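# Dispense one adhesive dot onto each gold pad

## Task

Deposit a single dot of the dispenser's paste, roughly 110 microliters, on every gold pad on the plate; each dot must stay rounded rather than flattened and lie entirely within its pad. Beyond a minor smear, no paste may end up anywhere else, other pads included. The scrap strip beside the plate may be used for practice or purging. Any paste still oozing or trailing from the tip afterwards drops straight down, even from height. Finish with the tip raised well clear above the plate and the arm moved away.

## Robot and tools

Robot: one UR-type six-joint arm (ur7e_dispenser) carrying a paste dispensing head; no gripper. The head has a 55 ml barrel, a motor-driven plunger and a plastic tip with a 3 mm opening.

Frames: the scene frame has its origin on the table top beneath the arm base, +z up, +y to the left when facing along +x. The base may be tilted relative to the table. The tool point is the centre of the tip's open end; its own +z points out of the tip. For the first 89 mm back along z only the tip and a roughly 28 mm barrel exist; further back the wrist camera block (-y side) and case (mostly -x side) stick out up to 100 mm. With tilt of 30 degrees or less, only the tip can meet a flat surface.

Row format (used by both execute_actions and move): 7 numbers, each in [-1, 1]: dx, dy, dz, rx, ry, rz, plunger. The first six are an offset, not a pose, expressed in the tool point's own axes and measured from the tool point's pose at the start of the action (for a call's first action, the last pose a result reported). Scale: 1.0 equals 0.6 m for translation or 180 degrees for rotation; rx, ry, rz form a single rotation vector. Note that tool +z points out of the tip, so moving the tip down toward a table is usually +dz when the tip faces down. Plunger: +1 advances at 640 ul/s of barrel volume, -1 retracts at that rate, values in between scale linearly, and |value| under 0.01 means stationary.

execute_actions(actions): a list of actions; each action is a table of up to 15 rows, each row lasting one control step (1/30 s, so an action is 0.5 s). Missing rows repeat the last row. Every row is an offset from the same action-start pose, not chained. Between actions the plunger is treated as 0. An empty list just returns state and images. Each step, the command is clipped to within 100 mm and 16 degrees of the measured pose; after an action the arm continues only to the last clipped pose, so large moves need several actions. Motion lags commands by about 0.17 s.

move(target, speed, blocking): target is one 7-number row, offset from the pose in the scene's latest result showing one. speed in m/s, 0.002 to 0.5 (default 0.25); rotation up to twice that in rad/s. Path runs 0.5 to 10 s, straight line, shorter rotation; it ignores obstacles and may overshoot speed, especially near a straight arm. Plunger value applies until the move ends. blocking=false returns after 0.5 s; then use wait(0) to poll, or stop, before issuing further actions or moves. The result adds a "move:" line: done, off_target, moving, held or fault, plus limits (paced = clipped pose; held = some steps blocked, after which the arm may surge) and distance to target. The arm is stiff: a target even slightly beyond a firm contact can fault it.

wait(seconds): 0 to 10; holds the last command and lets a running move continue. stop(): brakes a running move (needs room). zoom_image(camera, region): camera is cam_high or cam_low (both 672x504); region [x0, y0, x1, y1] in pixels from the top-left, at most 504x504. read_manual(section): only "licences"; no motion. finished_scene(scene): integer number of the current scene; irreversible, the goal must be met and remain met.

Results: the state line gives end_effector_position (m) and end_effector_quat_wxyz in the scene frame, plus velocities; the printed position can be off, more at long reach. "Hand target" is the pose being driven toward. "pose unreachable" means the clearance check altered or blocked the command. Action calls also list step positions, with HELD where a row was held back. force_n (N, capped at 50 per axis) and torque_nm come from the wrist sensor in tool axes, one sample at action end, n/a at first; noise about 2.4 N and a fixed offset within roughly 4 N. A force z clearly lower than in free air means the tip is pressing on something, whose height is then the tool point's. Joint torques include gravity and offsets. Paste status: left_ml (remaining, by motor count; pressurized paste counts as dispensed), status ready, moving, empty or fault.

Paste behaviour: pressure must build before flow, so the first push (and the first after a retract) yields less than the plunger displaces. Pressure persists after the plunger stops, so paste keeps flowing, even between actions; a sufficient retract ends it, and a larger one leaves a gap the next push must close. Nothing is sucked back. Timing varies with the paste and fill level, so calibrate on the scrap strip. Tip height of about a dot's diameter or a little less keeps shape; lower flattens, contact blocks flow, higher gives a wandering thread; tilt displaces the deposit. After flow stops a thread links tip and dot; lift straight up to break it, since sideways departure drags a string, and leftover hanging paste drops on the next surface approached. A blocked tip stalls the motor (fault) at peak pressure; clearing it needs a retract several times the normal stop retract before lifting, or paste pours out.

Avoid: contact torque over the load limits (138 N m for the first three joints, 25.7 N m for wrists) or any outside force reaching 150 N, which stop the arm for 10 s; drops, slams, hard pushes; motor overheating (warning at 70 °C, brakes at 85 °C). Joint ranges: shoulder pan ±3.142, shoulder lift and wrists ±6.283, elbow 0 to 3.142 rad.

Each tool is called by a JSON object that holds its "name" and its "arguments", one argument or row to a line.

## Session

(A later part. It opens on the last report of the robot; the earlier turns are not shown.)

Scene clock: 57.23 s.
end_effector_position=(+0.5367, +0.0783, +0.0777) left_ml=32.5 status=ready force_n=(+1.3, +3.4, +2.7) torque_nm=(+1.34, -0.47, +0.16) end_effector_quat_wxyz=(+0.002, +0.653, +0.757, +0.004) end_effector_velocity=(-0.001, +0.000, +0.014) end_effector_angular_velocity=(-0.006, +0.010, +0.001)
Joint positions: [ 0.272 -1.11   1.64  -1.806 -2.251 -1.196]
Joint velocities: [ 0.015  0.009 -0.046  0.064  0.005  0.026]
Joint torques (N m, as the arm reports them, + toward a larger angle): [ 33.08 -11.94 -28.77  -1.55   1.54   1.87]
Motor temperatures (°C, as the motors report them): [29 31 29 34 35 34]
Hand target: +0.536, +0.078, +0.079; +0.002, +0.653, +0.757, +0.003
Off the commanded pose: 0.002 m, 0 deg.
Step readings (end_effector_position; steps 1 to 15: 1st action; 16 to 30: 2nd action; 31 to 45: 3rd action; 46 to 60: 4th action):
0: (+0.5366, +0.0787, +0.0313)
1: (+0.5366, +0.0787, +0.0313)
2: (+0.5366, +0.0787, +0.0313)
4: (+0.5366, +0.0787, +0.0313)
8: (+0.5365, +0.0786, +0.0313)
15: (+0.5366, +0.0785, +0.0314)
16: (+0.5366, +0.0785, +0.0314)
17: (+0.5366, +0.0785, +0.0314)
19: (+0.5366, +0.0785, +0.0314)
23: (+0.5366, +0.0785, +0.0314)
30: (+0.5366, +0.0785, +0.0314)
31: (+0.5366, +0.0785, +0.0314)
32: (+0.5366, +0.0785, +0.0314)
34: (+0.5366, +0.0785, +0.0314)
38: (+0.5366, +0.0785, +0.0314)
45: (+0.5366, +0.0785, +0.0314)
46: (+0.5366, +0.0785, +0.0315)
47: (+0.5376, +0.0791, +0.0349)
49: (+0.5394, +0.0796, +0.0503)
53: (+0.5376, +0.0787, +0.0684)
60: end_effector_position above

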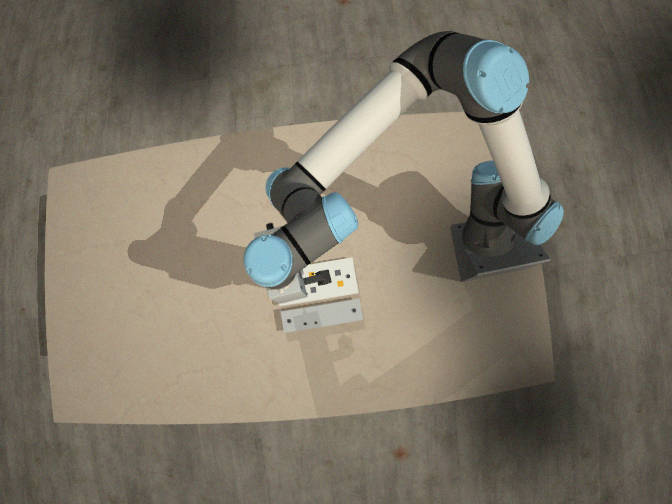

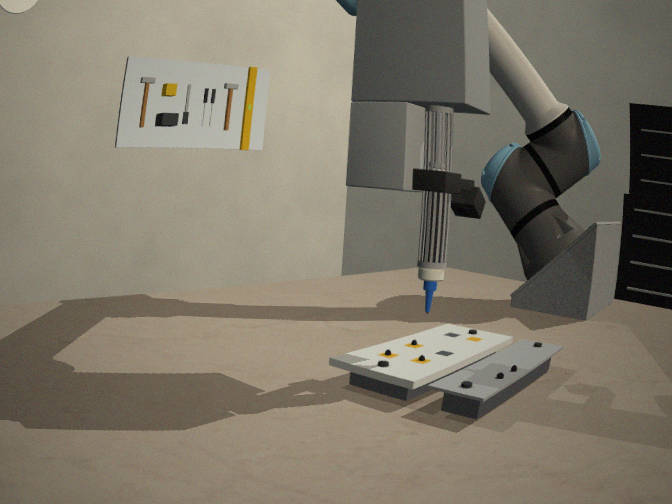

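{"name": "move", "arguments": {
  "target": [0.0150,-0.2029,0.0775,0,0,0,0],
  "speed": 0.2
}}

{"name": "zoom_image", "arguments": {
  "camera": "cam_low",
  "region": [440,315,500,360]
}}

Scene clock: 59.07 s.
end_effector_position=(+0.4156, +0.0694, +0.0303) left_ml=32.5 status=ready force_n=(+0.3, -0.4, +3.8) torque_nm=(+0.06, -0.12, +0.08) end_effector_quat_wxyz=(+0.002, +0.653, +0.757, +0.004) end_effector_velocity=(-0.003, -0.000, -0.001) end_effector_angular_velocity=(+0.001, -0.001, -0.000)
Joint positions: [ 0.296 -1.303  2.028 -1.982 -2.243 -1.166]
Joint velocities: [ 0.    -0.006  0.01  -0.006  0.    -0.001]
Joint torques (N m, as the arm reports them, + toward a larger angle): [ 25.43 -27.14  -7.6   -3.48   1.58  -2.54]
Motor temperatures (°C, as the motors report them): [29 31 29 34 35 34]
Hand target: +0.415, +0.069, +0.030; +0.002, +0.653, +0.757, +0.004
Off the commanded pose: 0.000 m, 0 deg.
move: done

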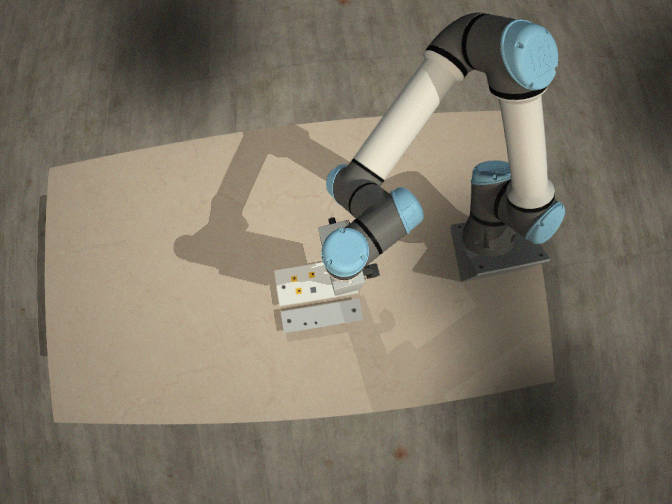

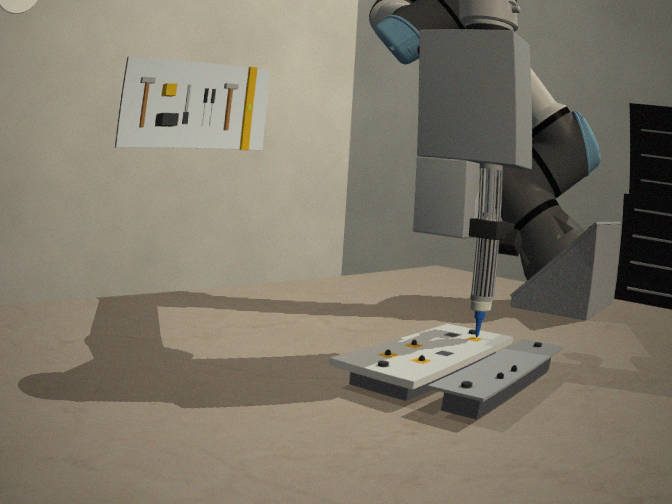

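Region (440, 315, 500, 360) of cam_low's 672x504 image, scaled by 8.400, with more detail than that image has; it fills the top 378 rows of this view, and the rest is white.

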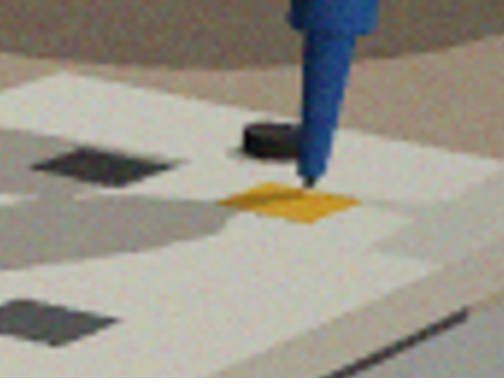

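{"name": "execute_actions", "arguments": {
  "actions": [
    [[-0.0012,0.0083,-0.0013,0,0,0,0]]
  ]
}}

{"name": "zoom_image", "arguments": {
  "camera": "cam_low",
  "region": [440,315,500,360]
}}

Scene clock: 61.13 s.
end_effector_position=(+0.4204, +0.0694, +0.0311) left_ml=32.5 status=ready force_n=(-1.7, +3.8, +3.1) torque_nm=(+1.63, +0.50, +0.00) end_effector_quat_wxyz=(+0.002, +0.653, +0.757, +0.004) end_effector_velocity=(+0.001, +0.000, -0.000) end_effector_angular_velocity=(-0.001, +0.001, +0.001)
Joint positions: [ 0.293 -1.296  2.016 -1.98  -2.244 -1.17 ]
Joint velocities: [-0.001  0.003 -0.004  0.001 -0.    -0.001]
Joint torques (N m, as the arm reports them, + toward a larger angle): [  6.6   -2.42 -31.41  -1.21  -1.66  -2.41]
Motor temperatures (°C, as the motors report them): [29 31 29 34 35 34]
Hand target: +0.421, +0.069, +0.031; +0.002, +0.653, +0.757, +0.004
Off the commanded pose: 0.000 m, 0 deg.
Step readings (end_effector_position):
0: (+0.4152, +0.0693, +0.0302)
1: (+0.4152, +0.0693, +0.0302)
2: (+0.4157, +0.0694, +0.0303)
4: (+0.4175, +0.0695, +0.0307)
8: (+0.4195, +0.0694, +0.0310)
15: end_effector_position above

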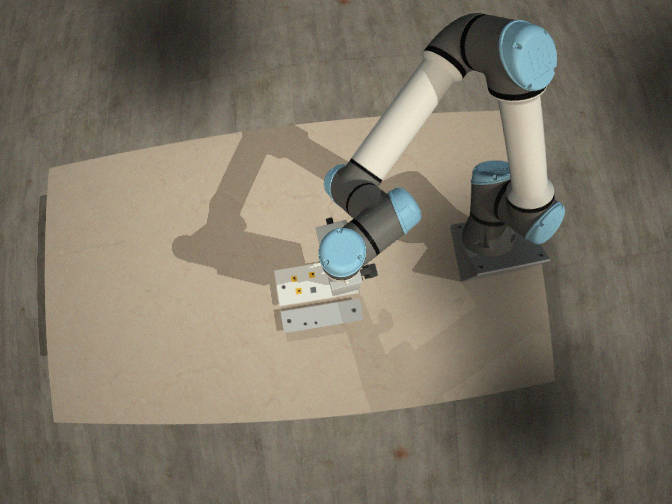

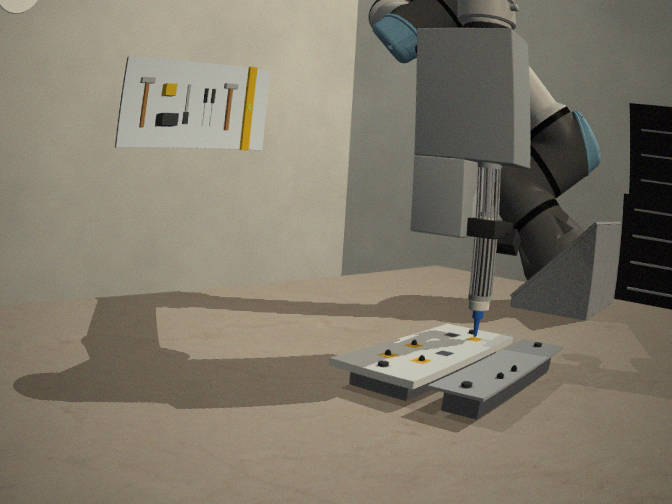

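Region (440, 315, 500, 360) of cam_low's 672x504 image, scaled by 8.400, with more detail than that image has; it fills the top 378 rows of this view, and the rest is white.

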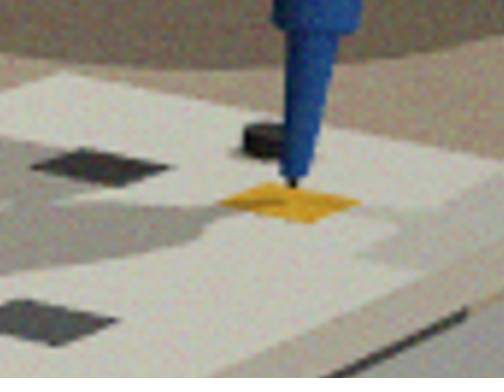

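{"name": "execute_actions", "arguments": {
  "actions": [
    [[0,0,0,0,0,0,0.55]],
    [[0,0,0,0,0,0,0]],
    [[0,0,0,0,0,0,-0.2]],
    [[0,0,-0.08,0,0,0,0]]
  ]
}}

Scene clock: 63.40 s.
end_effector_position=(+0.4205, +0.0692, +0.0771) left_ml=32.4 status=ready force_n=(-3.1, -0.6, +2.5) torque_nm=(-0.02, +1.20, +0.14) end_effector_quat_wxyz=(+0.002, +0.653, +0.757, +0.005) end_effector_velocity=(-0.002, -0.000, +0.015) end_effector_angular_velocity=(-0.009, +0.012, +0.003)
Joint positions: [ 0.348 -1.316  1.92  -1.826 -2.227 -1.106]
Joint velocities: [ 0.02   0.009 -0.049  0.074  0.006  0.032]
Joint torques (N m, as the arm reports them, + toward a larger angle): [ 23.86  -3.06 -31.51  -1.09   1.27   2.28]
Motor temperatures (°C, as the motors report them): [29 31 29 34 35 34]
Hand target: +0.420, +0.069, +0.079; +0.002, +0.653, +0.757, +0.004
Off the commanded pose: 0.002 m, 0 deg.
Step readings (end_effector_position; steps 1 to 15: 1st action; 16 to 30: 2nd action; 31 to 45: 3rd action; 46 to 60: 4th action):
0: (+0.4206, +0.0694, +0.0311)
1: (+0.4206, +0.0694, +0.0311)
2: (+0.4206, +0.0694, +0.0311)
4: (+0.4206, +0.0694, +0.0311)
8: (+0.4205, +0.0694, +0.0311)
15: (+0.4204, +0.0694, +0.0310)
16: (+0.4204, +0.0694, +0.0310)
17: (+0.4204, +0.0694, +0.0310)
19: (+0.4204, +0.0694, +0.0310)
23: (+0.4204, +0.0694, +0.0310)
30: (+0.4204, +0.0694, +0.0310)
31: (+0.4204, +0.0694, +0.0310)
32: (+0.4204, +0.0694, +0.0310)
34: (+0.4204, +0.0694, +0.0310)
38: (+0.4204, +0.0694, +0.0310)
45: (+0.4204, +0.0694, +0.0310)
46: (+0.4204, +0.0694, +0.0311)
47: (+0.4214, +0.0702, +0.0341)
49: (+0.4236, +0.0711, +0.0490)
53: (+0.4217, +0.0699, +0.0672)
60: end_effector_position above

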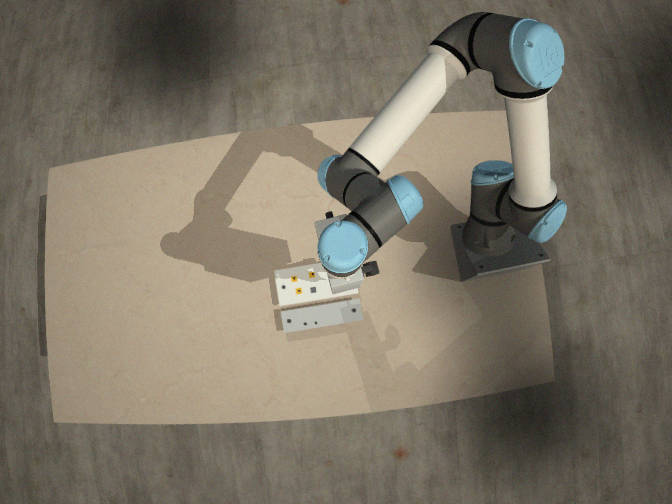

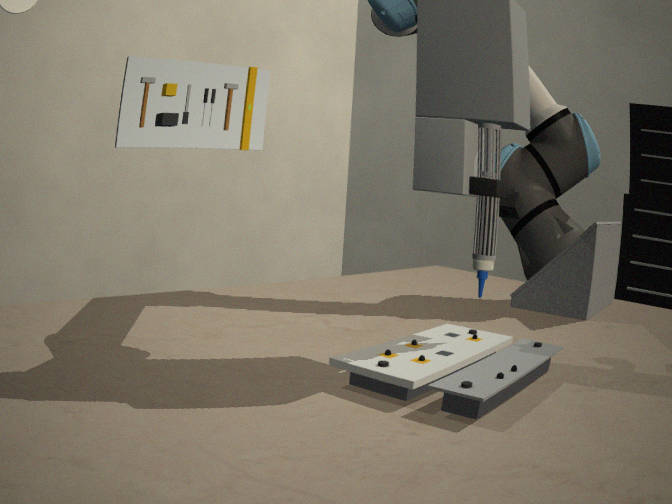

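Move up and clear, away from the plate (−y, up).

{"name": "move", "arguments": {
  "target": [-0.3,-0.045,-0.2,0,0,0,0],
  "speed": 0.4
}}

{"name": "zoom_image", "arguments": {
  "camera": "cam_high",
  "region": [255,245,375,345]
}}

Scene clock: 65.00 s.
end_effector_position=(+0.4194, -0.1132, +0.1957) left_ml=32.4 status=ready force_n=(+0.9, -0.9, +3.3) torque_nm=(-0.10, -0.35, +0.18) end_effector_quat_wxyz=(+0.002, +0.653, +0.757, +0.005) end_effector_velocity=(-0.000, -0.002, +0.002) end_effector_angular_velocity=(-0.000, +0.001, +0.001)
Joint positions: [ 0.255 -1.59   1.674 -1.377 -2.255 -1.219]
Joint velocities: [ 0.     0.    -0.007  0.008  0.     0.   ]
Joint torques (N m, as the arm reports them, + toward a larger angle): [  3.21 -18.03 -31.42  -1.42   1.63   0.49]
Motor temperatures (°C, as the motors report them): [29 31 29 34 35 34]
Hand target: +0.419, -0.113, +0.196; +0.002, +0.653, +0.757, +0.005
Off the commanded pose: 0.001 m, 0 deg.
move: done

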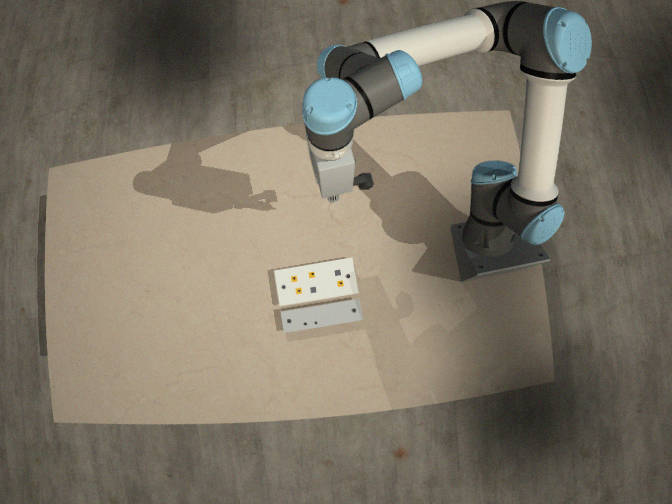

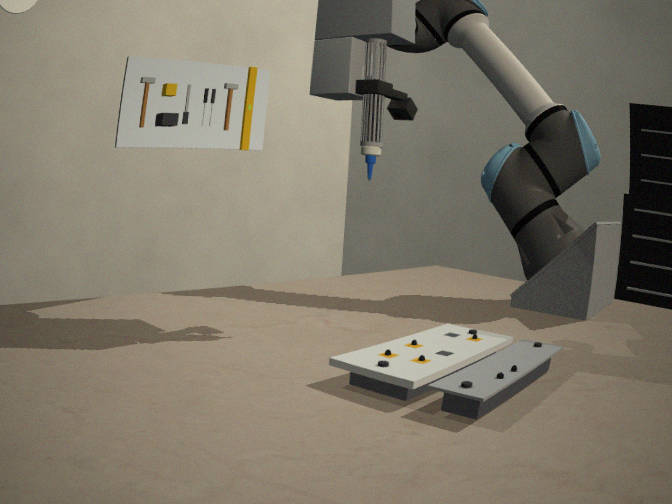

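Region (255, 245, 375, 345) of cam_high's 672x504 image, scaled by 4.200, with more detail than that image has.

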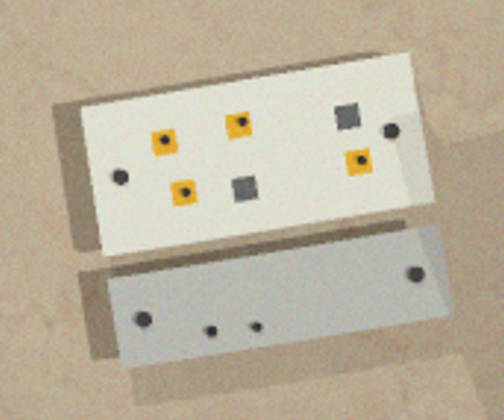

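All four gold pads now have one centered dot each.

{"name": "finished_scene", "arguments": {
  "scene": 1
}}

The scene is finished: the task was done.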